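# Put a tray bottle upright into the crate's empty slot

## Task

Take one bottle from the tray and set it standing upright in the slot of the crate that is still empty. The crate and the tray must end neither tilted nor shifted from where they were. The result only counts if it holds without the robot supporting it, and anything the robot is touching at the end must not settle downward by more than about a fingernail's thickness once released.

## Robot and tools

Robot: a single six-joint arm (Elite, UR-style chain) carrying a Robotiq 2F-85 two-finger gripper. There is only one arm, so every row is one flat list covering that arm and its gripper.

Frame: the scene frame has its origin on the table surface straight below the arm base. +z is up, and +y lies to the left when facing along +x. The arm base may sit slightly tilted relative to the table. Results report end_effector_position in metres and end_effector_quat_wxyz, plus linear velocity (m/s) and angular velocity (rad/s). end_effector_position is the point midway between the pads when they are shut. Fingertips extend about 19 mm past it when closed and about 6 mm when fully open. The fingers point along the gripper's +z and close along its y axis. A flat block juts about 9 cm toward the gripper's +x from the last joint's axis and rotates with the hand. The reported hand position can be off, more so at long reach.

execute_actions: the argument actions holds at most one item. An empty list returns the current state together with pictures. An action looks like {"rows": [[9 numbers], ...], "steps": n}, where n is 11 to 15 (15 if omitted) and each step lasts 1/30 s. Each row is used for one step, and the final row is held for any remaining steps. A wait looks like {"steps": n} with n up to 300. It counts from the previous result and includes your reply time. Add "pictures": true to get images with a non-empty call. A refused call sends nothing to the robot.

Row layout, 9 numbers in this order:
- shoulder_pan, shoulder_lift, elbow, wrist_1, wrist_2, wrist_3: absolute target angles in radians, in the same form the Joint positions line prints. Ranges are ±6.283 for all of these except the elbow, which is ±3.142.
- gripper position: from -1 to +1. +1 is fully open (85 mm), the pads touch near -0.8, and -1 closes until something blocks the fingers.
- gripper force_limit: from -1 to +1. On a 40 mm object this is roughly 20 N at -1, 128 N at 0 and 235 N at +1.
- gripper speed: from -1 to +1, roughly 20, 85 and 150 mm/s at -1, 0 and +1. A faster close adds some grip force.

Limits and motion: a call is refused if a target is more than 0.010 rad beyond a range end and also farther out than the current angle. Targets past the real end are clipped, and the result then reports "joint sent to its limit". Motion trails commands by about 0.15 s. Per step, each joint target is held within a fixed lead of its measured angle: 0.292 rad for pan and lift, 0.365 for the elbow, 0.438 for the wrists. Targets are also scaled back if they would move the hand more than 70 mm, so a distant goal needs several calls. Each result is sampled 11 steps before its action finishes. Those remaining steps run while you reply, and the arm continues toward the last row until it stalls.

Gripping: to grip, send position -1, keep sending it, and confirm that object_status reads 2. The object_status codes are: 0 moving; 1 blocked while opening; 2 blocked while closing; 3 reached the target or pads fully shut. Any new position value, differing by 0.01 or more, resets the status to 0. A new force_limit or speed takes effect only together with such a position change. To soften a grip, open first. position_measured is given in counts: 3 is open, about 78 is 60 mm, 130 is 40 mm, 180 is 20 mm, and 230 means the pads are touching. Closing pushes the fingertips about 13 mm farther from the wrist, so leave that much clearance above surfaces.

Result lines: Joint positions and Joint velocities are listed in row order. "joint command not followed" means the clearance check changed or blocked targets; mounting blocks and posts count as part of the arm. HELD marks steps on which your row was not sent. MOTOR HOT appears from 70 °C, and an OVER-TEMPERATURE FAULT at 85 °C brakes the arm for minutes. Holding loads heats the motors, even while you are thinking.

Faults: if a joint's contact torque reaches its load limit (pan and lift 313, elbow 142, wrists 53.2 N m, held weight included), or any external force reaches 150 N, the arm halts for 10 s, skips the rest of the call and yields to the contact. Avoid hard pushes, slams, drops and slips. Don't tip or shift the crate or tray, and don't let anything leave the table. Brief tugs on the held bottle or pushes on loose items can occur. Before finishing, open the gripper and withdraw, so the bottle stands on its own and nothing the robot last touched sinks.

zoom_image: takes camera (cam_head_left 672x504, cam_head_right 672x504, or cam_wrist 504x504) and region [x0,y0,x1,y1] in pixels from the top-left, at most 504x504. It returns a closer view of that camera's latest image. The wrist camera is mounted near the tool plate, with +x to the right in the image and +y down.

read_manual: returns only the licence texts and does not move anything.

finished_scene: takes scene (1 or 2). Its result gives the next task. Replying without any tool call ends all remaining scenes.

Each tool is called after "Emit:" by a JSON object that holds its "fn" and its "kwargs".

## Session

Emit:
{"fn": "execute_actions", "kwargs": {"actions": []}}

Scene clock: 0.00 s of 5100.00 s.
end_effector_position=(+0.4151, +0.0986, +0.1364) position_measured=3 object_status=3 end_effector_quat_wxyz=(+0.016, -0.119, +0.993, +0.012) end_effector_velocity=(-0.000, -0.000, -0.000) end_effector_angular_velocity=(-0.000, +0.001, +0.001)
Joint positions: [ 3.342 -0.954  2.587 -3.104 -2.326 -0.06 ]
Joint velocities: [-0.    -0.     0.     0.001 -0.    -0.   ]
Motor temperatures (°C, as the motors report them): [20 21 25 28 25 29]

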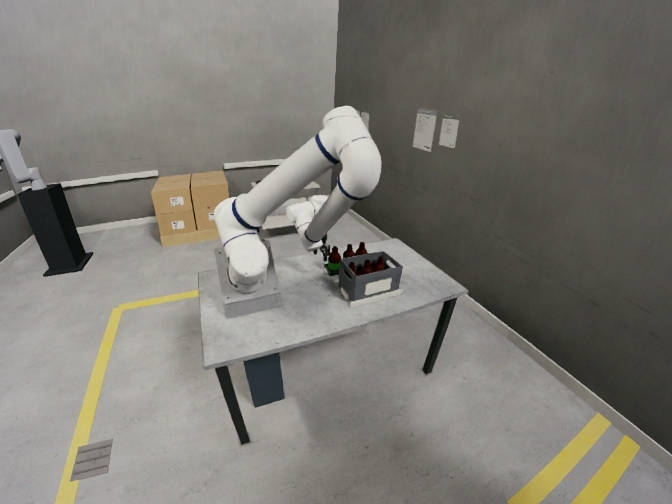

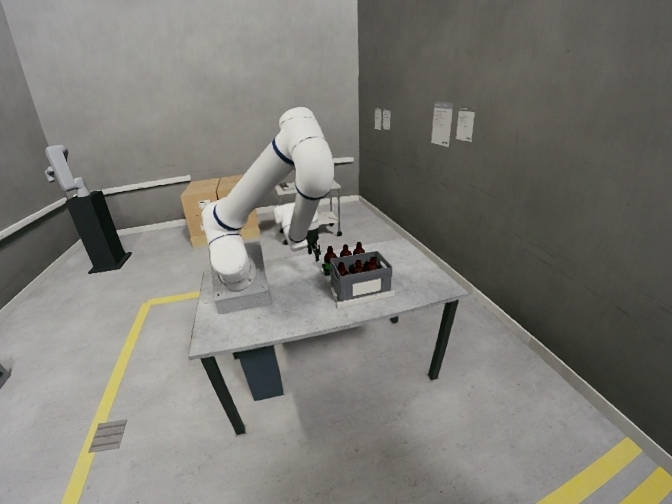

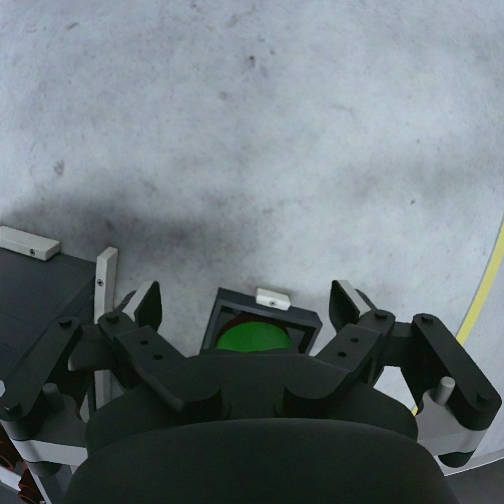

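Emit:
{"fn": "zoom_image", "kwargs": {"camera": "cam_head_left", "region": [280, 200, 440, 320]}}

Emit:
{"fn": "zoom_image", "kwargs": {"camera": "cam_head_right", "region": [270, 200, 430, 320]}}

Region (280, 200, 440, 320) of cam_head_left's 672x504 image, scaled by 3.150, with more detail than that image has; it fills the top 378 rows of this view, and the rest is white.

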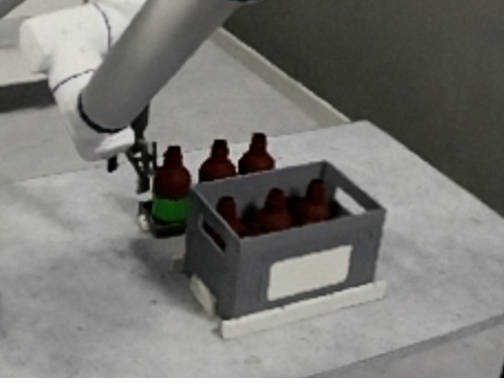

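Region (270, 200, 430, 320) of cam_head_right's 672x504 image, scaled by 3.150, with more detail than that image has; it fills the top 378 rows of this view, and the rest is white.

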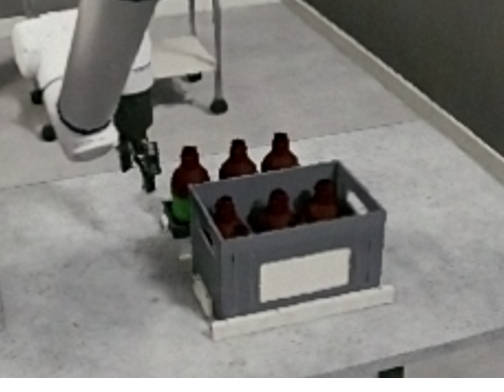

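Emit:
{"fn": "execute_actions", "kwargs": {"actions": [{"rows":[[3.43,-1.06,2.53,-2.85,-2.304,0.12,1,0,0]],"steps":12}]}}

Emit:
{"fn": "execute_actions", "kwargs": {"actions": [{"rows":[[3.519,-1.17,2.45,-2.575,-2.282,0.3,1,0,0]],"steps":12}]}}

Emit:
{"fn": "execute_actions", "kwargs": {"actions": [{"rows":[[3.696,-1.372,2.283,-2.032,-2.238,0.663,1,0,0]],"steps":15}]}}

Scene clock: 2.67 s of 5100.00 s.
end_effector_position=(+0.4151, +0.0988, +0.1370) position_measured=3 object_status=3 end_effector_quat_wxyz=(+0.016, -0.118, +0.993, +0.012) end_effector_velocity=(-0.001, +0.027, +0.058) end_effector_angular_velocity=(+0.005, +0.061, -0.064)
Joint positions: [ 3.343 -0.955  2.586 -3.101 -2.326 -0.057]
Joint velocities: [ 0.129 -0.153 -0.07   0.423  0.027  0.296]
Motor temperatures (°C, as the motors report them): [20 21 25 28 25 29]
Steps of this call (steps 1 to 79: nothing new was sent; step 80: the first step of this action). Readings (joint positions | what the end effector reports):
80: the state above

Scene clock: 3.07 s of 5100.00 s.
end_effector_position=(+0.4245, +0.1127, +0.1843) position_measured=3 object_status=3 end_effector_quat_wxyz=(+0.011, -0.093, +0.995, +0.016) end_effector_velocity=(+0.008, +0.022, +0.090) end_effector_angular_velocity=(-0.004, +0.061, -0.083)
Joint positions: [ 3.428 -1.057  2.531 -2.856 -2.305  0.116]
Joint velocities: [ 0.154 -0.184 -0.121  0.519  0.041  0.341]
Motor temperatures (°C, as the motors report them): [20 21 25 28 25 29]
Steps of this call (steps 1 to 11: the last 11 steps of your previous action; step 12: the first step of this action). Readings (joint positions | what the end effector reports):
12: the state above

Scene clock: 3.57 s of 5100.00 s.
end_effector_position=(+0.4448, +0.1198, +0.2873) position_measured=3 object_status=3 end_effector_quat_wxyz=(+0.014, -0.039, +0.999, +0.018) end_effector_velocity=(+0.010, -0.007, +0.406) end_effector_angular_velocity=(-0.007, +0.005, -0.381)
Joint positions: [ 3.563 -1.22   2.408 -2.466 -2.271  0.39 ]
Joint velocities: [ 0.491 -0.56  -0.447  1.402  0.122  0.994]
Motor temperatures (°C, as the motors report them): [20 21 25 28 25 29]
Steps of this call (steps 1 to 11: the last 11 steps of your previous action; steps 12 to 15: the first 4 steps of this action). Readings (joint positions | what the end effector reports):
12: [3.517 -1.167 2.452 -2.582 -2.283 0.296] | position_measured=3 object_status=3
13: [3.529 -1.180 2.441 -2.553 -2.279 0.321] | position_measured=3 object_status=3
15: the state above

Emit:
{"fn": "execute_actions", "kwargs": {"actions": [{"rows":[[3.538,-1.252,1.815,-1.806,-2.298,0.4725,1,0,0]],"steps":15}]}}

Emit:
{"fn": "execute_actions", "kwargs": {"actions": [{"steps":30}], "pictures": true}}

Scene clock: 10.57 s of 5100.00 s.
end_effector_position=(+0.4627, +0.0902, +0.4150) position_measured=3 object_status=3 end_effector_quat_wxyz=(-0.006, -0.006, +1.000, -0.002) end_effector_velocity=(+0.354, -0.096, +0.110) end_effector_angular_velocity=(-0.051, +0.104, +0.101)
Joint positions: [ 3.666 -1.35   2.21  -1.99  -2.249  0.627]
Joint velocities: [-0.256  0.199 -0.624  0.386 -0.089 -0.306]
Motor temperatures (°C, as the motors report them): [20 21 25 28 25 29]
Steps of this call (steps 1 to 11: the last 11 steps of your previous action; steps 12 to 30: the robot went on to your last target; steps 31 to 90: nothing new was sent; then 3.87 s passed at rest; steps 91 to 94: the first 4 steps of this action). Readings (joint positions | what the end effector reports):
91: [3.695 -1.371 2.280 -2.030 -2.238 0.662] | position_measured=3 object_status=3
92: [3.686 -1.364 2.263 -2.016 -2.241 0.651] | position_measured=3 object_status=3
94: the state above

Scene clock: 11.57 s of 5100.00 s.
end_effector_position=(+0.6804, +0.0011, +0.4993) position_measured=3 object_status=3 end_effector_quat_wxyz=(-0.001, -0.001, +1.000, +0.001) end_effector_velocity=(+0.004, -0.001, +0.001) end_effector_angular_velocity=(+0.000, -0.000, -0.001)
Joint positions: [ 3.538 -1.252  1.816 -1.806 -2.298  0.473]
Joint velocities: [-0.002  0.002 -0.007  0.002 -0.    -0.002]
Motor temperatures (°C, as the motors report them): [20 21 25 28 25 29]
Kept back: nothing.
Steps of this call (steps 1 to 11: the last 11 steps of your previous action; steps 12 to 30: the robot went on to your last target). Readings (joint positions | what the end effector reports):
1: [3.658 -1.343 2.189 -1.977 -2.252 0.617] | position_measured=3 object_status=3
2: [3.650 -1.337 2.166 -1.966 -2.255 0.608] | position_measured=3 object_status=3
4: [3.636 -1.326 2.121 -1.946 -2.261 0.590] | position_measured=3 object_status=3
8: [3.607 -1.305 2.031 -1.905 -2.272 0.556] | position_measured=3 object_status=3
30: the state above

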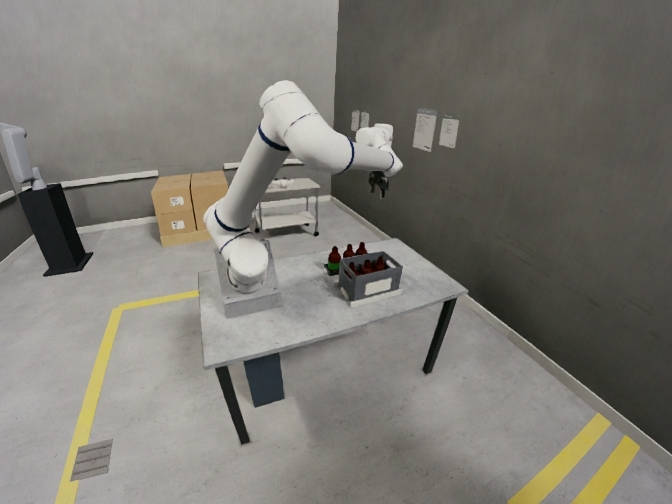

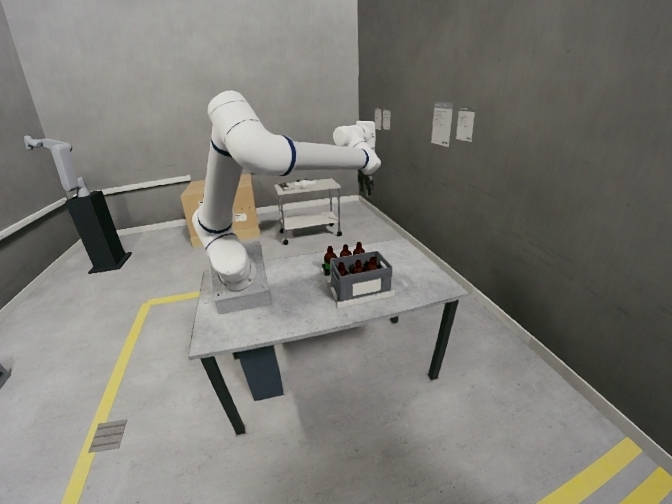

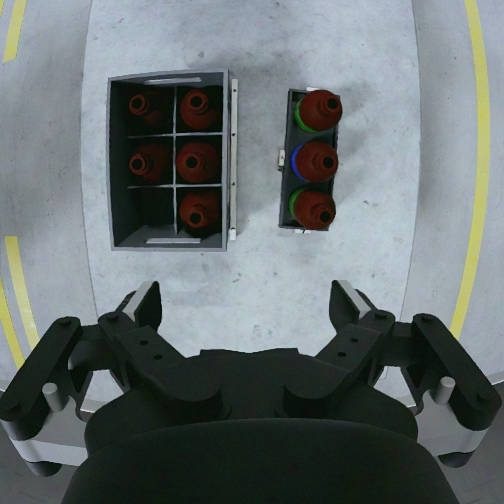

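Emit:
{"fn": "execute_actions", "kwargs": {"actions": [{"rows":[[3.505,-1.046,1.906,-2.132,-2.309,0.43,1,0,0]],"steps":15}]}}

Emit:
{"fn": "execute_actions", "kwargs": {"actions": [{"steps":25}], "pictures": true}}

Scene clock: 12.57 s of 5100.00 s.
end_effector_position=(+0.6898, +0.0301, +0.4651) position_measured=3 object_status=3 end_effector_quat_wxyz=(-0.002, -0.001, +1.000, +0.001) end_effector_velocity=(+0.107, +0.247, -0.287) end_effector_angular_velocity=(+0.020, -0.067, -0.062)
Joint positions: [ 3.53  -1.2    1.838 -1.886 -2.301  0.462]
Joint velocities: [-0.077  0.464  0.163 -0.785 -0.036 -0.098]
Motor temperatures (°C, as the motors report them): [20 21 25 28 25 29]
Steps of this call (steps 1 to 15: the robot went on to your last target; steps 16 to 26: nothing new was sent; steps 27 to 30: the first 4 steps of this action). Readings (joint positions | what the end effector reports):
27: [3.538 -1.250 1.815 -1.809 -2.298 0.472] | position_measured=3 object_status=3
28: [3.535 -1.235 1.820 -1.835 -2.299 0.469] | position_measured=3 object_status=3
30: the state above

Scene clock: 13.40 s of 5100.00 s.
end_effector_position=(+0.7004, +0.1109, +0.3602) position_measured=3 object_status=3 end_effector_quat_wxyz=(-0.001, -0.001, +1.000, +0.001) end_effector_velocity=(-0.000, +0.001, -0.002) end_effector_angular_velocity=(-0.000, +0.001, +0.000)
Joint positions: [ 3.505 -1.046  1.906 -2.132 -2.309  0.43 ]
Joint velocities: [-0.001  0.003  0.001 -0.003 -0.    -0.001]
Motor temperatures (°C, as the motors report them): [20 21 25 28 25 29]
Kept back: nothing.
Steps of this call (steps 1 to 11: the last 11 steps of your previous action; steps 12 to 25: the robot went on to your last target). Readings (joint positions | what the end effector reports):
1: [3.527 -1.184 1.844 -1.913 -2.302 0.459] | position_measured=3 object_status=3
2: [3.524 -1.168 1.852 -1.939 -2.302 0.455] | position_measured=3 object_status=3
4: [3.519 -1.134 1.867 -1.992 -2.304 0.448] | position_measured=3 object_status=3
8: [3.510 -1.077 1.893 -2.083 -2.307 0.436] | position_measured=3 object_status=3
25: the state above

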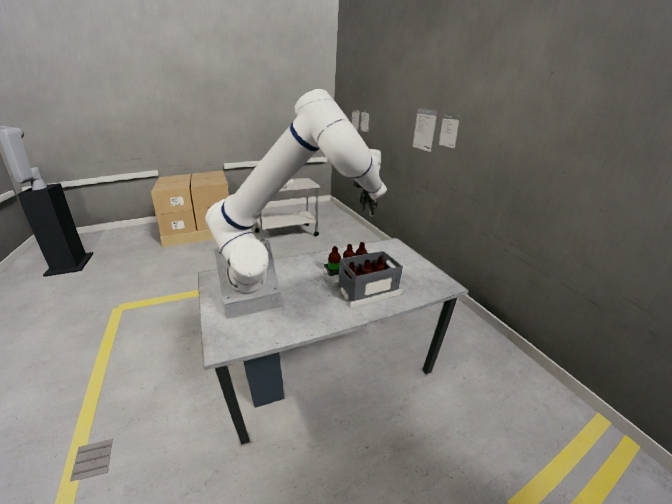

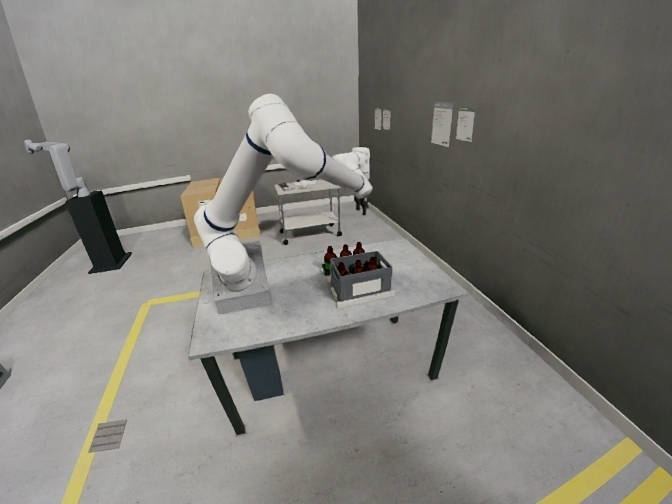

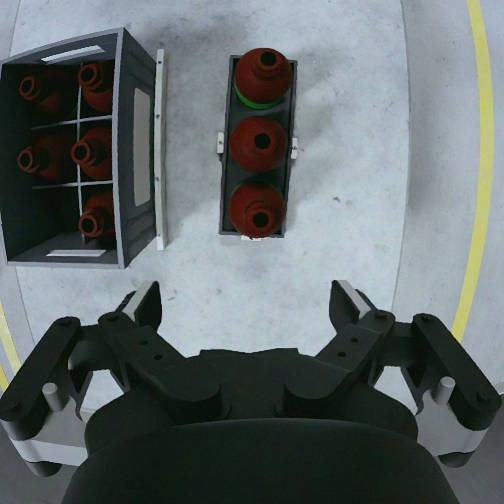

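Emit:
{"fn": "execute_actions", "kwargs": {"actions": [{"rows":[[3.4257,-0.9435,1.9996,-2.399,-2.329,0.325,1,0,0]],"steps":15}]}}

Emit:
{"fn": "execute_actions", "kwargs": {"actions": [{"steps":22}], "pictures": true}}

Scene clock: 14.40 s of 5100.00 s.
end_effector_position=(+0.7002, +0.1195, +0.3172) position_measured=3 object_status=3 end_effector_quat_wxyz=(-0.002, -0.001, +1.000, +0.001) end_effector_velocity=(+0.008, +0.069, -0.402) end_effector_angular_velocity=(+0.014, -0.027, -0.024)
Joint positions: [ 3.475 -1.007  1.942 -2.232 -2.316  0.391]
Joint velocities: [-0.294  0.378  0.327 -1.009 -0.077 -0.39 ]
Motor temperatures (°C, as the motors report them): [20 21 25 28 25 29]
Steps of this call (steps 1 to 15: the robot went on to your last target; steps 16 to 26: nothing new was sent; steps 27 to 30: the first 4 steps of this action). Readings (joint positions | what the end effector reports):
27: [3.504 -1.045 1.907 -2.136 -2.309 0.428] | position_measured=3 object_status=3
28: [3.497 -1.035 1.915 -2.162 -2.311 0.418] | position_measured=3 object_status=3
30: the state above

Scene clock: 15.13 s of 5100.00 s.
end_effector_position=(+0.6951, +0.1292, +0.2501) position_measured=3 object_status=3 end_effector_quat_wxyz=(-0.001, -0.001, +1.000, +0.001) end_effector_velocity=(-0.000, +0.000, -0.001) end_effector_angular_velocity=(+0.001, +0.001, -0.001)
Joint positions: [ 3.426 -0.944  1.999 -2.399 -2.329  0.325]
Joint velocities: [-0.001  0.001  0.001 -0.003  0.001 -0.   ]
Motor temperatures (°C, as the motors report them): [20 21 25 28 25 29]
Kept back: nothing.
Steps of this call (steps 1 to 11: the last 11 steps of your previous action; steps 12 to 22: the robot went on to your last target). Readings (joint positions | what the end effector reports):
1: [3.465 -0.994 1.953 -2.267 -2.319 0.377] | position_measured=3 object_status=3
2: [3.455 -0.981 1.965 -2.300 -2.322 0.364] | position_measured=3 object_status=3
4: [3.442 -0.964 1.980 -2.343 -2.325 0.347] | position_measured=3 object_status=3
8: [3.431 -0.950 1.993 -2.382 -2.328 0.332] | position_measured=3 object_status=3
22: the state above

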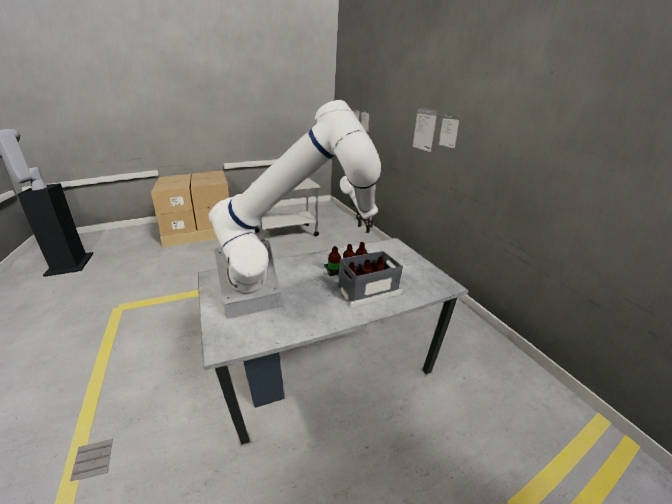

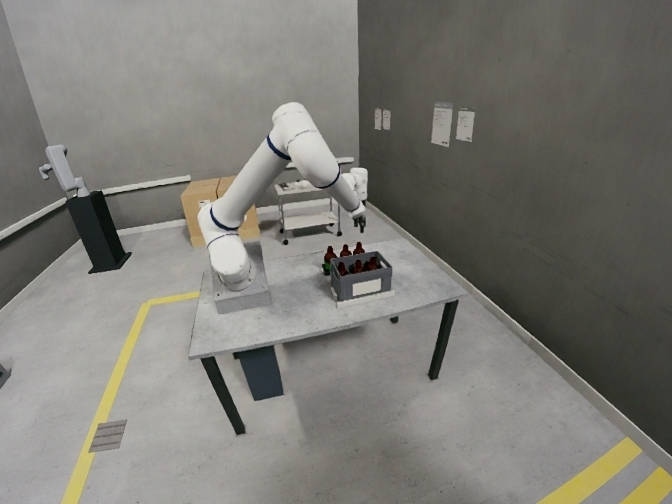

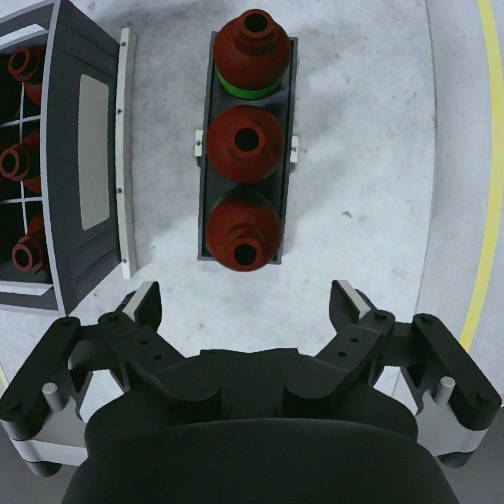

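Emit:
{"fn": "execute_actions", "kwargs": {"actions": [{"rows":[[3.3701,-0.8814,2.0358,-2.5494,-2.3405,0.25,1,0,0]],"steps":15}]}}

Emit:
{"fn": "execute_actions", "kwargs": {"actions": [{"steps":20}], "pictures": true}}

Emit:
{"fn": "zoom_image", "kwargs": {"camera": "cam_head_left", "region": [310, 200, 410, 280]}}

Scene clock: 16.53 s of 5100.00 s.
end_effector_position=(+0.6950, +0.1299, +0.2152) position_measured=3 object_status=3 end_effector_quat_wxyz=(-0.002, -0.001, +1.000, +0.001) end_effector_velocity=(+0.015, -0.005, -0.221) end_effector_angular_velocity=(+0.003, -0.020, -0.028)
Joint positions: [ 3.394 -0.908  2.021 -2.483 -2.335  0.283]
Joint velocities: [-0.213  0.235  0.117 -0.581 -0.045 -0.281]
Motor temperatures (°C, as the motors report them): [20 21 25 28 25 29]
Steps of this call (steps 1 to 15: the robot went on to your last target; steps 16 to 38: nothing new was sent; steps 39 to 42: the first 4 steps of this action). Readings (joint positions | what the end effector reports):
39: [3.424 -0.942 2.000 -2.403 -2.329 0.323] | position_measured=3 object_status=3
40: [3.415 -0.932 2.006 -2.429 -2.331 0.310] | position_measured=3 object_status=3
42: the state above

Scene clock: 17.20 s of 5100.00 s.
end_effector_position=(+0.6949, +0.1292, +0.1899) position_measured=3 object_status=3 end_effector_quat_wxyz=(-0.001, -0.001, +1.000, +0.001) end_effector_velocity=(+0.000, -0.000, -0.001) end_effector_angular_velocity=(-0.000, -0.000, -0.000)
Joint positions: [ 3.37  -0.881  2.036 -2.549 -2.34   0.25 ]
Joint velocities: [-0.001  0.001  0.    -0.003 -0.    -0.001]
Motor temperatures (°C, as the motors report them): [20 21 25 28 25 29]
Kept back: nothing.
Steps of this call (steps 1 to 11: the last 11 steps of your previous action; steps 12 to 20: the robot went on to your last target). Readings (joint positions | what the end effector reports):
1: [3.388 -0.901 2.024 -2.500 -2.337 0.275] | position_measured=3 object_status=3
2: [3.384 -0.896 2.027 -2.512 -2.338 0.269] | position_measured=3 object_status=3
4: [3.378 -0.890 2.031 -2.529 -2.339 0.260] | position_measured=3 object_status=3
8: [3.373 -0.884 2.034 -2.543 -2.340 0.253] | position_measured=3 object_status=3
20: the state above

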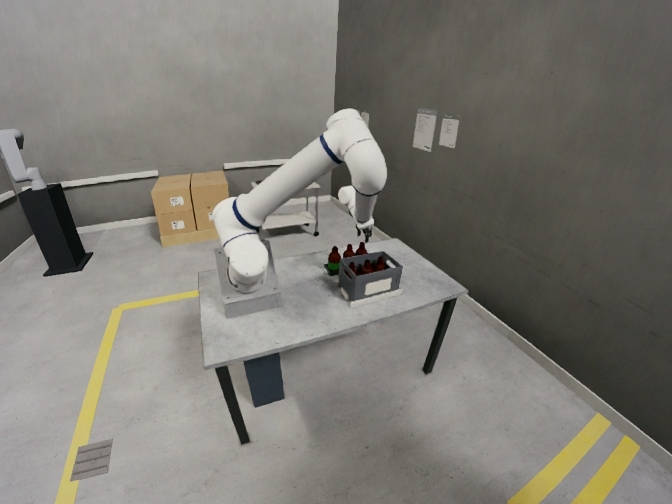

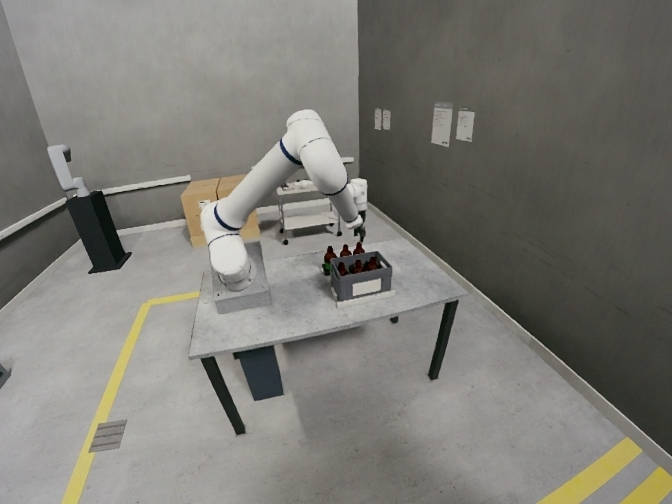

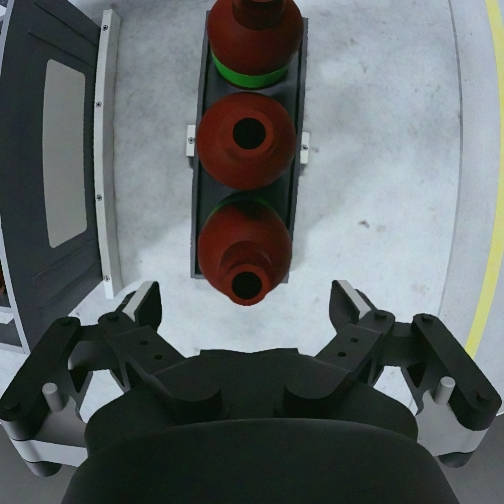

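Region (310, 200, 410, 280) of cam_head_left's 672x504 image, scaled by 5.040, with more detail than that image has; it fills the top 403 rows of this view, and the rest is white.

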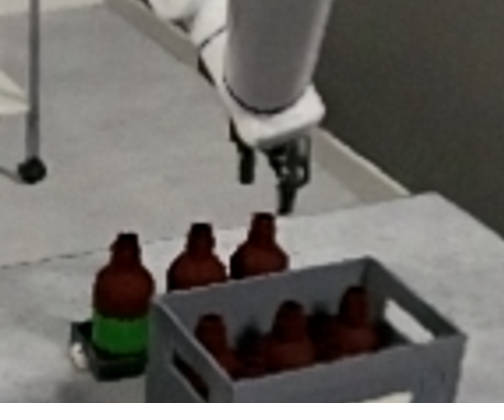

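Emit:
{"fn": "execute_actions", "kwargs": {"actions": [{"rows":[[3.326,-0.8334,2.059,-2.6625,-2.3475,0.19,1,0,0]],"steps":15}]}}

Emit:
{"fn": "execute_actions", "kwargs": {"actions": [{"steps":20}], "pictures": true}}

Emit:
{"fn": "zoom_image", "kwargs": {"camera": "cam_head_left", "region": [310, 200, 410, 280]}}

Scene clock: 17.83 s of 5100.00 s.
end_effector_position=(+0.6937, +0.1281, +0.1634) position_measured=3 object_status=3 end_effector_quat_wxyz=(-0.002, -0.001, +1.000, +0.001) end_effector_velocity=(+0.009, -0.016, -0.154) end_effector_angular_velocity=(-0.000, -0.014, -0.026)
Joint positions: [ 3.344 -0.853  2.05  -2.615 -2.345  0.215]
Joint velocities: [-0.164  0.171  0.064 -0.412 -0.028 -0.213]
Motor temperatures (°C, as the motors report them): [20 21 25 28 25 29]
Steps of this call (steps 1 to 15: the robot went on to your last target; steps 16 to 19: the first 4 steps of this action). Readings (joint positions | what the end effector reports):
16: [3.369 -0.880 2.036 -2.553 -2.341 0.248] | position_measured=3 object_status=3
17: [3.360 -0.870 2.041 -2.578 -2.342 0.235] | position_measured=3 object_status=3
19: the state above

Scene clock: 18.50 s of 5100.00 s.
end_effector_position=(+0.6930, +0.1268, +0.1457) position_measured=3 object_status=3 end_effector_quat_wxyz=(-0.001, -0.001, +1.000, +0.001) end_effector_velocity=(-0.000, +0.000, -0.001) end_effector_angular_velocity=(-0.000, +0.000, +0.000)
Joint positions: [ 3.326 -0.833  2.059 -2.662 -2.347  0.19 ]
Joint velocities: [-0.     0.001  0.    -0.001 -0.    -0.001]
Motor temperatures (°C, as the motors report them): [20 21 25 28 25 29]
Kept back: nothing.
Steps of this call (steps 1 to 11: the last 11 steps of your previous action; steps 12 to 20: the robot went on to your last target). Readings (joint positions | what the end effector reports):
1: [3.340 -0.848 2.052 -2.627 -2.345 0.209] | position_measured=3 object_status=3
2: [3.336 -0.844 2.054 -2.636 -2.346 0.204] | position_measured=3 object_status=3
4: [3.332 -0.840 2.056 -2.648 -2.347 0.198] | position_measured=3 object_status=3
8: [3.328 -0.835 2.058 -2.658 -2.347 0.192] | position_measured=3 object_status=3
20: the state above

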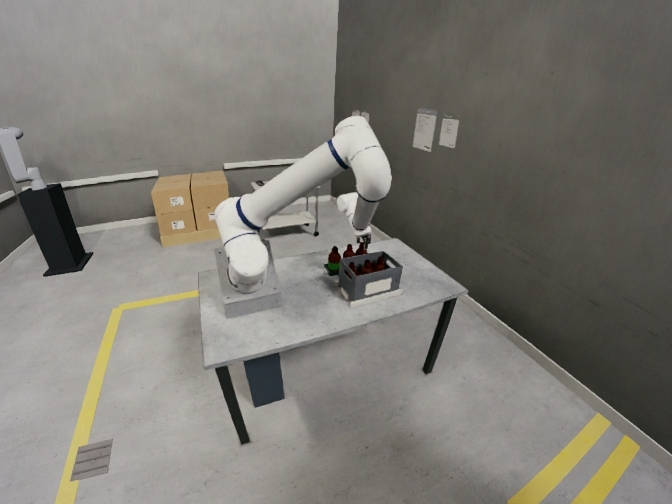

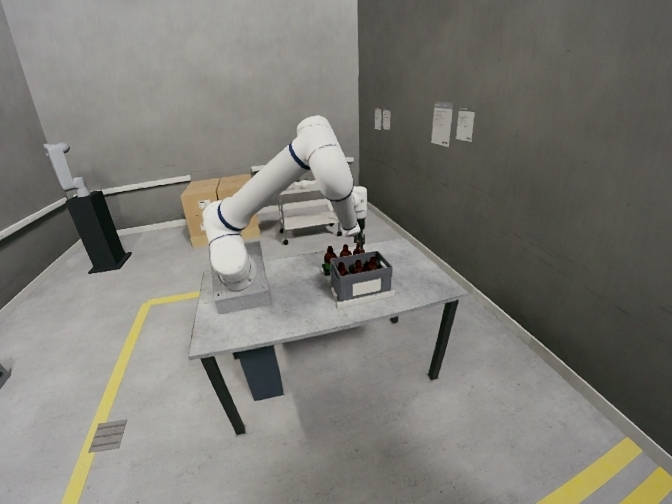

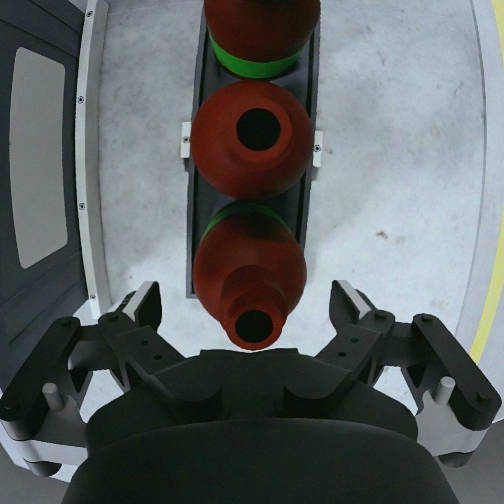

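Region (310, 200, 410, 280) of cam_head_left's 672x504 image, scaled by 5.040, with more detail than that image has; it fills the top 403 rows of this view, and the rest is white.

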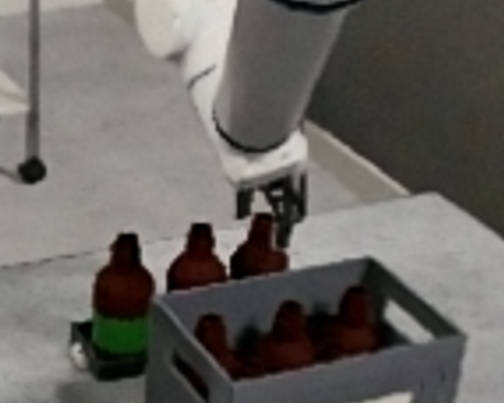

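Emit:
{"fn": "execute_actions", "kwargs": {"actions": [{"rows":[[3.329,-0.829,2.055,-2.6625,-2.3475,0.193,1,0,0],[3.329,-0.829,2.055,-2.6625,-2.3475,0.193,1,0,0],[3.329,-0.829,2.055,-2.6625,-2.3475,0.193,-1,-0.3,0]],"steps":15}]}}

Emit:
{"fn": "execute_actions", "kwargs": {"actions": [{"steps":30}], "pictures": true}}

Scene clock: 19.03 s of 5100.00 s.
end_effector_position=(+0.6935, +0.1286, +0.1456) position_measured=4 object_status=0 end_effector_quat_wxyz=(-0.001, -0.001, +1.000, +0.000) end_effector_velocity=(+0.011, +0.010, +0.005) end_effector_angular_velocity=(+0.001, -0.014, -0.010)
Joint positions: [ 3.328 -0.831  2.057 -2.663 -2.348  0.192]
Joint velocities: [ 0.013  0.015 -0.022  0.    -0.     0.014]
Motor temperatures (°C, as the motors report them): [20 21 25 28 25 29]
Steps of this call (steps 1 to 12: the robot went on to your last target; steps 13 to 16: the first 4 steps of this action). Readings (joint positions | what the end effector reports):
13: [3.326 -0.833 2.059 -2.663 -2.348 0.190] | position_measured=3 object_status=3
14: [3.326 -0.832 2.059 -2.663 -2.348 0.190] | position_measured=3 object_status=3
16: the state above

Scene clock: 20.03 s of 5100.00 s.
end_effector_position=(+0.6945, +0.1298, +0.1460) position_measured=151 object_status=2 end_effector_quat_wxyz=(-0.000, -0.000, +1.000, +0.000) end_effector_velocity=(-0.000, +0.000, -0.000) end_effector_angular_velocity=(-0.001, -0.000, -0.000)
Joint positions: [ 3.329 -0.829  2.055 -2.663 -2.348  0.193]
Joint velocities: [ 0.     0.001 -0.    -0.001 -0.001  0.   ]
Motor temperatures (°C, as the motors report them): [20 21 25 28 25 29]
Kept back: nothing.
Steps of this call (steps 1 to 11: the last 11 steps of your previous action; steps 12 to 15: the robot went on to your last target; steps 16 to 30: nothing new was sent). Readings (joint positions | what the end effector reports):
1: [3.328 -0.830 2.057 -2.663 -2.348 0.192] | position_measured=8 object_status=0
2: [3.328 -0.830 2.056 -2.663 -2.348 0.192] | position_measured=14 object_status=0
4: [3.329 -0.830 2.056 -2.663 -2.348 0.193] | position_measured=27 object_status=0
8: [3.329 -0.829 2.055 -2.663 -2.348 0.193] | position_measured=57 object_status=0
30: the state above
The arm was judged still, so your last target was given up. Only a new action makes it travel on or press farther. Fingers that are still opening or closing keep moving.

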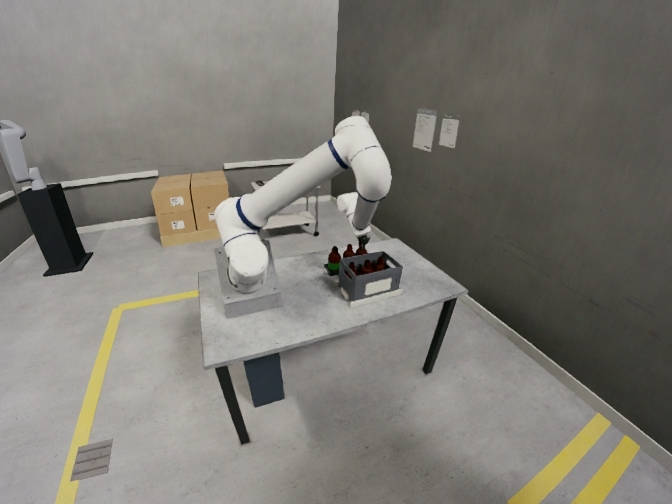

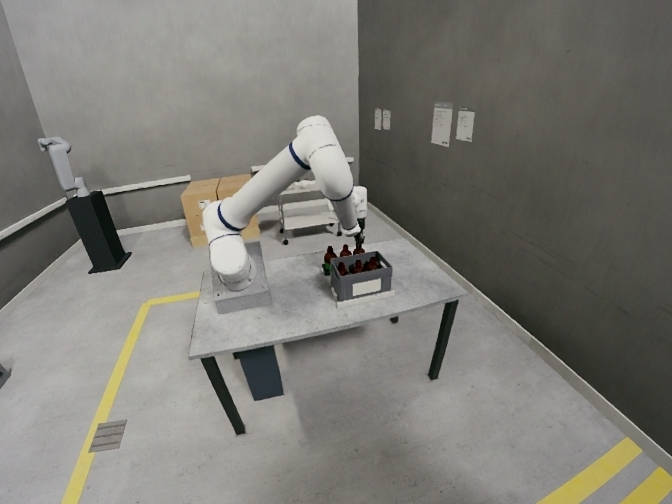

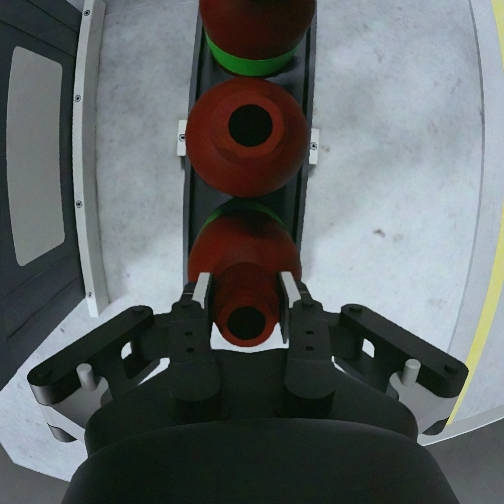

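Emit:
{"fn": "execute_actions", "kwargs": {"actions": [{"rows":[[3.34,-0.845,2.05,-2.62,-2.345,0.21,-1,-0.3,0],[3.355,-0.863,2.043,-2.585,-2.343,0.23,-1,-0.3,0],[3.3701,-0.8814,2.0358,-2.5494,-2.3405,0.25,-1,-0.3,0],[3.3701,-0.8814,2.0358,-2.5494,-2.3405,0.25,-1,-0.3,0],[3.3701,-0.8814,2.0358,-2.5494,-2.3405,0.25,-1,-0.3,0],[3.3701,-0.8814,2.0358,-2.5494,-2.3405,0.25,-1,-0.3,0],[3.4257,-0.9435,1.9996,-2.399,-2.329,0.325,-1,-0.3,0]],"steps":12}]}}

Emit:
{"fn": "execute_actions", "kwargs": {"actions": [{"rows":[[3.505,-1.046,1.906,-2.132,-2.309,0.43,-1,-0.3,0]],"steps":15}]}}

Emit:
{"fn": "execute_actions", "kwargs": {"actions": [{"rows":[[3.2402,-1.3651,1.9813,-2.1384,-2.355,0.0687,-1,-0.3,0]],"steps":15}]}}

Emit:
{"fn": "execute_actions", "kwargs": {"actions": [{"steps":35}], "pictures": true}}

Scene clock: 20.97 s of 5100.00 s.
end_effector_position=(+0.6942, +0.1298, +0.1462) position_measured=151 object_status=2 end_effector_quat_wxyz=(-0.001, -0.000, +1.000, +0.000) end_effector_velocity=(-0.025, +0.003, +0.028) end_effector_angular_velocity=(-0.007, +0.065, +0.039)
Joint positions: [ 3.329 -0.829  2.055 -2.661 -2.347  0.194]
Joint velocities: [ 0.033 -0.05  -0.     0.173  0.01   0.071]
Motor temperatures (°C, as the motors report them): [20 21 25 28 25 29]
Steps of this call (steps 1 to 27: nothing new was sent; step 28: the first step of this action). Readings (joint positions | what the end effector reports):
28: the state above

Scene clock: 21.47 s of 5100.00 s.
end_effector_position=(+0.7012, +0.1243, +0.2803) position_measured=151 object_status=2 end_effector_quat_wxyz=(-0.001, -0.001, +1.000, +0.001) end_effector_velocity=(+0.007, -0.049, +0.400) end_effector_angular_velocity=(-0.003, +0.027, +0.028)
Joint positions: [ 3.446 -0.972  1.97  -2.324 -2.323  0.352]
Joint velocities: [ 0.309 -0.389 -0.315  1.021  0.081  0.407]
Motor temperatures (°C, as the motors report them): [20 21 25 28 25 29]
Steps of this call (steps 1 to 11: the last 11 steps of your previous action; steps 12 to 15: the first 4 steps of this action). Readings (joint positions | what the end effector reports):
12: [3.415 -0.931 2.006 -2.428 -2.331 0.310] | position_measured=151 object_status=2
13: [3.425 -0.943 1.996 -2.393 -2.328 0.324] | position_measured=151 object_status=2
15: the state above

Scene clock: 21.97 s of 5100.00 s.
end_effector_position=(+0.7085, +0.0655, +0.3572) position_measured=151 object_status=2 end_effector_quat_wxyz=(-0.002, -0.002, +1.000, +0.003) end_effector_velocity=(+0.037, -0.412, -0.005) end_effector_angular_velocity=(+0.029, +0.025, +0.026)
Joint positions: [ 3.459 -1.093  1.92  -2.139 -2.317  0.368]
Joint velocities: [-0.384 -0.462  0.135  0.001 -0.062 -0.52 ]
Motor temperatures (°C, as the motors report them): [20 21 25 28 25 29]
Steps of this call (steps 1 to 11: the last 11 steps of your previous action; steps 12 to 15: the first 4 steps of this action). Readings (joint positions | what the end effector reports):
12: [3.501 -1.046 1.909 -2.139 -2.310 0.424] | position_measured=151 object_status=2
13: [3.487 -1.061 1.914 -2.139 -2.312 0.404] | position_measured=151 object_status=2
15: the state above

Scene clock: 23.13 s of 5100.00 s.
end_effector_position=(+0.7007, -0.1740, +0.3595) position_measured=151 object_status=2 end_effector_quat_wxyz=(-0.001, -0.001, +1.000, +0.001) end_effector_velocity=(-0.000, -0.001, -0.001) end_effector_angular_velocity=(-0.000, +0.001, -0.000)
Joint positions: [ 3.24  -1.365  1.981 -2.138 -2.355  0.069]
Joint velocities: [-0.001 -0.     0.001 -0.001 -0.    -0.001]
Motor temperatures (°C, as the motors report them): [20 21 25 28 25 29]
Kept back: nothing.
Steps of this call (steps 1 to 11: the last 11 steps of your previous action; steps 12 to 35: the robot went on to your last target). Readings (joint positions | what the end effector reports):
1: [3.446 -1.109 1.924 -2.139 -2.319 0.350] | position_measured=151 object_status=2
2: [3.433 -1.125 1.927 -2.139 -2.321 0.332] | position_measured=151 object_status=2
4: [3.408 -1.157 1.935 -2.139 -2.326 0.297] | position_measured=151 object_status=2
8: [3.355 -1.222 1.949 -2.139 -2.335 0.226] | position_measured=151 object_status=2
35: the state above

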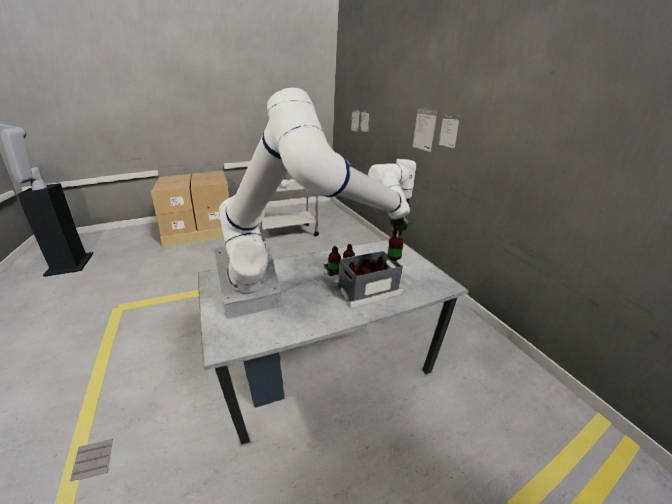

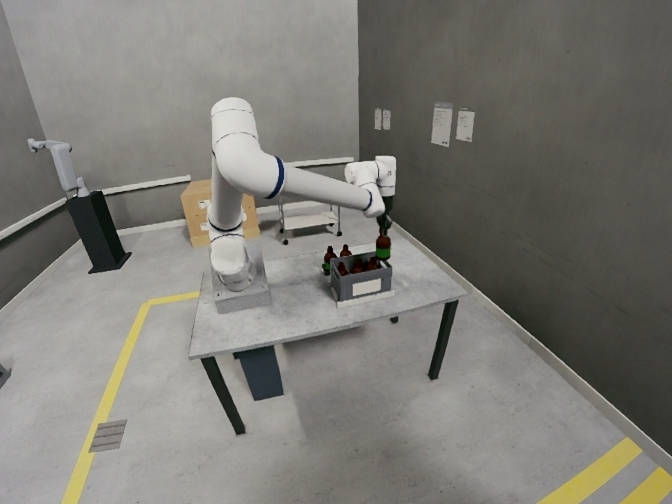

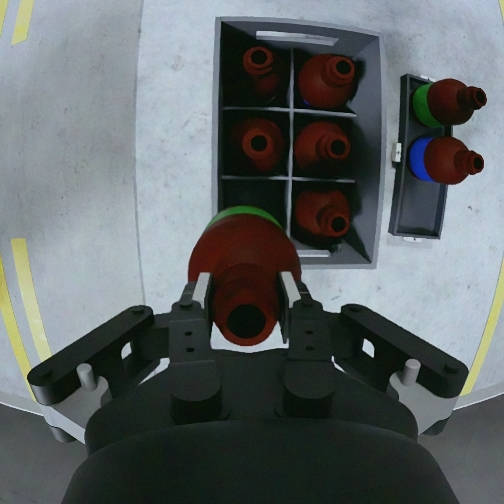

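Emit:
{"fn": "execute_actions", "kwargs": {"actions": [{"rows":[[3.2255,-1.3389,2.0212,-2.2192,-2.3556,0.048,-1,-0.3,0]],"steps":12}]}}

Emit:
{"fn": "execute_actions", "kwargs": {"actions": [{"rows":[[3.18,-1.3055,2.0632,-2.340,-2.356,-0.017,-1,-0.3,0],[3.18,-1.3055,2.0632,-2.340,-2.356,-0.017,-1,-0.3,0],[3.18,-1.3055,2.0632,-2.340,-2.356,-0.017,-1,-0.3,0],[3.18,-1.3055,2.0632,-2.340,-2.356,-0.017,-1,-0.3,0],[3.18,-1.3055,2.0632,-2.340,-2.356,-0.017,-1,-0.3,0],[3.18,-1.3055,2.0632,-2.340,-2.356,-0.017,-1,-0.3,0],[3.18,-1.3055,2.0632,-2.340,-2.356,-0.017,-1,-0.3,0],[3.1338,-1.2652,2.0981,-2.4614,-2.3545,-0.0817,-1,-0.3,0]],"steps":15}]}}

Emit:
{"fn": "execute_actions", "kwargs": {"actions": [{"steps":25}], "pictures": true}}

Scene clock: 24.20 s of 5100.00 s.
end_effector_position=(+0.7006, -0.1736, +0.3586) position_measured=151 object_status=2 end_effector_quat_wxyz=(-0.001, -0.001, +1.000, +0.001) end_effector_velocity=(+0.003, +0.039, -0.093) end_effector_angular_velocity=(-0.000, -0.046, -0.033)
Joint positions: [ 3.24  -1.364  1.983 -2.141 -2.355  0.068]
Joint velocities: [-0.052  0.079  0.13  -0.327 -0.006 -0.087]
Motor temperatures (°C, as the motors report them): [20 21 25 28 25 29]
Steps of this call (steps 1 to 15: the robot went on to your last target; steps 16 to 31: nothing new was sent; step 32: the first step of this action). Readings (joint positions | what the end effector reports):
32: the state above

Scene clock: 24.70 s of 5100.00 s.
end_effector_position=(+0.6967, -0.1584, +0.3031) position_measured=151 object_status=2 end_effector_quat_wxyz=(-0.002, -0.001, +1.000, +0.001) end_effector_velocity=(+0.012, -0.009, -0.158) end_effector_angular_velocity=(+0.002, -0.019, -0.025)
Joint positions: [ 3.199 -1.32   2.046 -2.288 -2.356  0.011]
Joint velocities: [-0.17   0.123  0.134 -0.454  0.    -0.235]
Motor temperatures (°C, as the motors report them): [20 21 25 28 25 29]
Steps of this call (steps 1 to 11: the last 11 steps of your previous action; steps 12 to 15: the first 4 steps of this action). Readings (joint positions | what the end effector reports):
12: [3.225 -1.339 2.021 -2.221 -2.356 0.047] | position_measured=151 object_status=2
13: [3.216 -1.332 2.029 -2.246 -2.356 0.033] | position_measured=151 object_status=2
15: the state above

Scene clock: 25.53 s of 5100.00 s.
end_effector_position=(+0.6965, -0.1589, +0.2397) position_measured=151 object_status=2 end_effector_quat_wxyz=(-0.001, -0.001, +1.000, +0.001) end_effector_velocity=(-0.000, +0.001, -0.001) end_effector_angular_velocity=(+0.001, +0.001, +0.002)
Joint positions: [ 3.134 -1.265  2.098 -2.461 -2.355 -0.082]
Joint velocities: [-0.001  0.002  0.001 -0.002  0.001 -0.002]
Motor temperatures (°C, as the motors report them): [20 21 25 28 25 29]
Kept back: nothing.
Steps of this call (steps 1 to 11: the last 11 steps of your previous action; steps 12 to 25: the robot went on to your last target). Readings (joint positions | what the end effector reports):
1: [3.194 -1.316 2.050 -2.301 -2.356 0.004] | position_measured=151 object_status=2
2: [3.191 -1.313 2.053 -2.311 -2.356 -0.001] | position_measured=151 object_status=2
4: [3.185 -1.309 2.058 -2.327 -2.356 -0.010] | position_measured=151 object_status=2
8: [3.150 -1.279 2.085 -2.418 -2.355 -0.058] | position_measured=151 object_status=2
25: the state above

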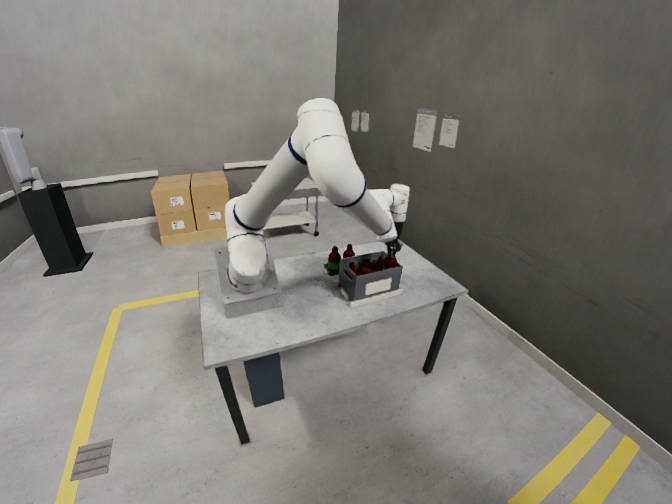

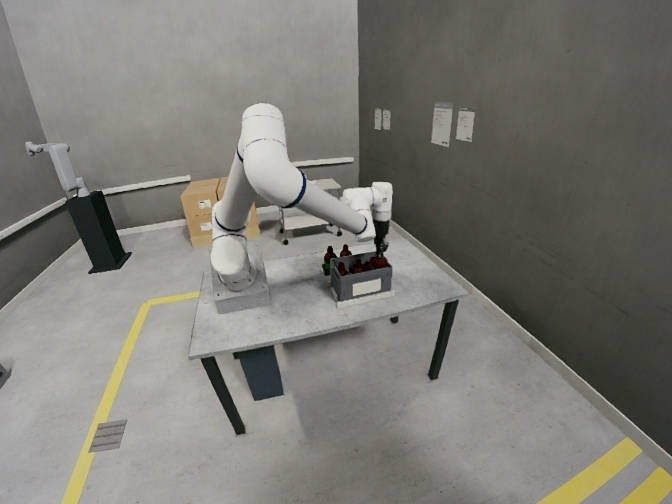

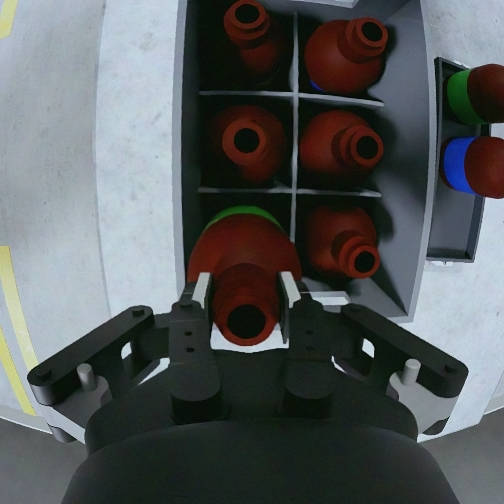

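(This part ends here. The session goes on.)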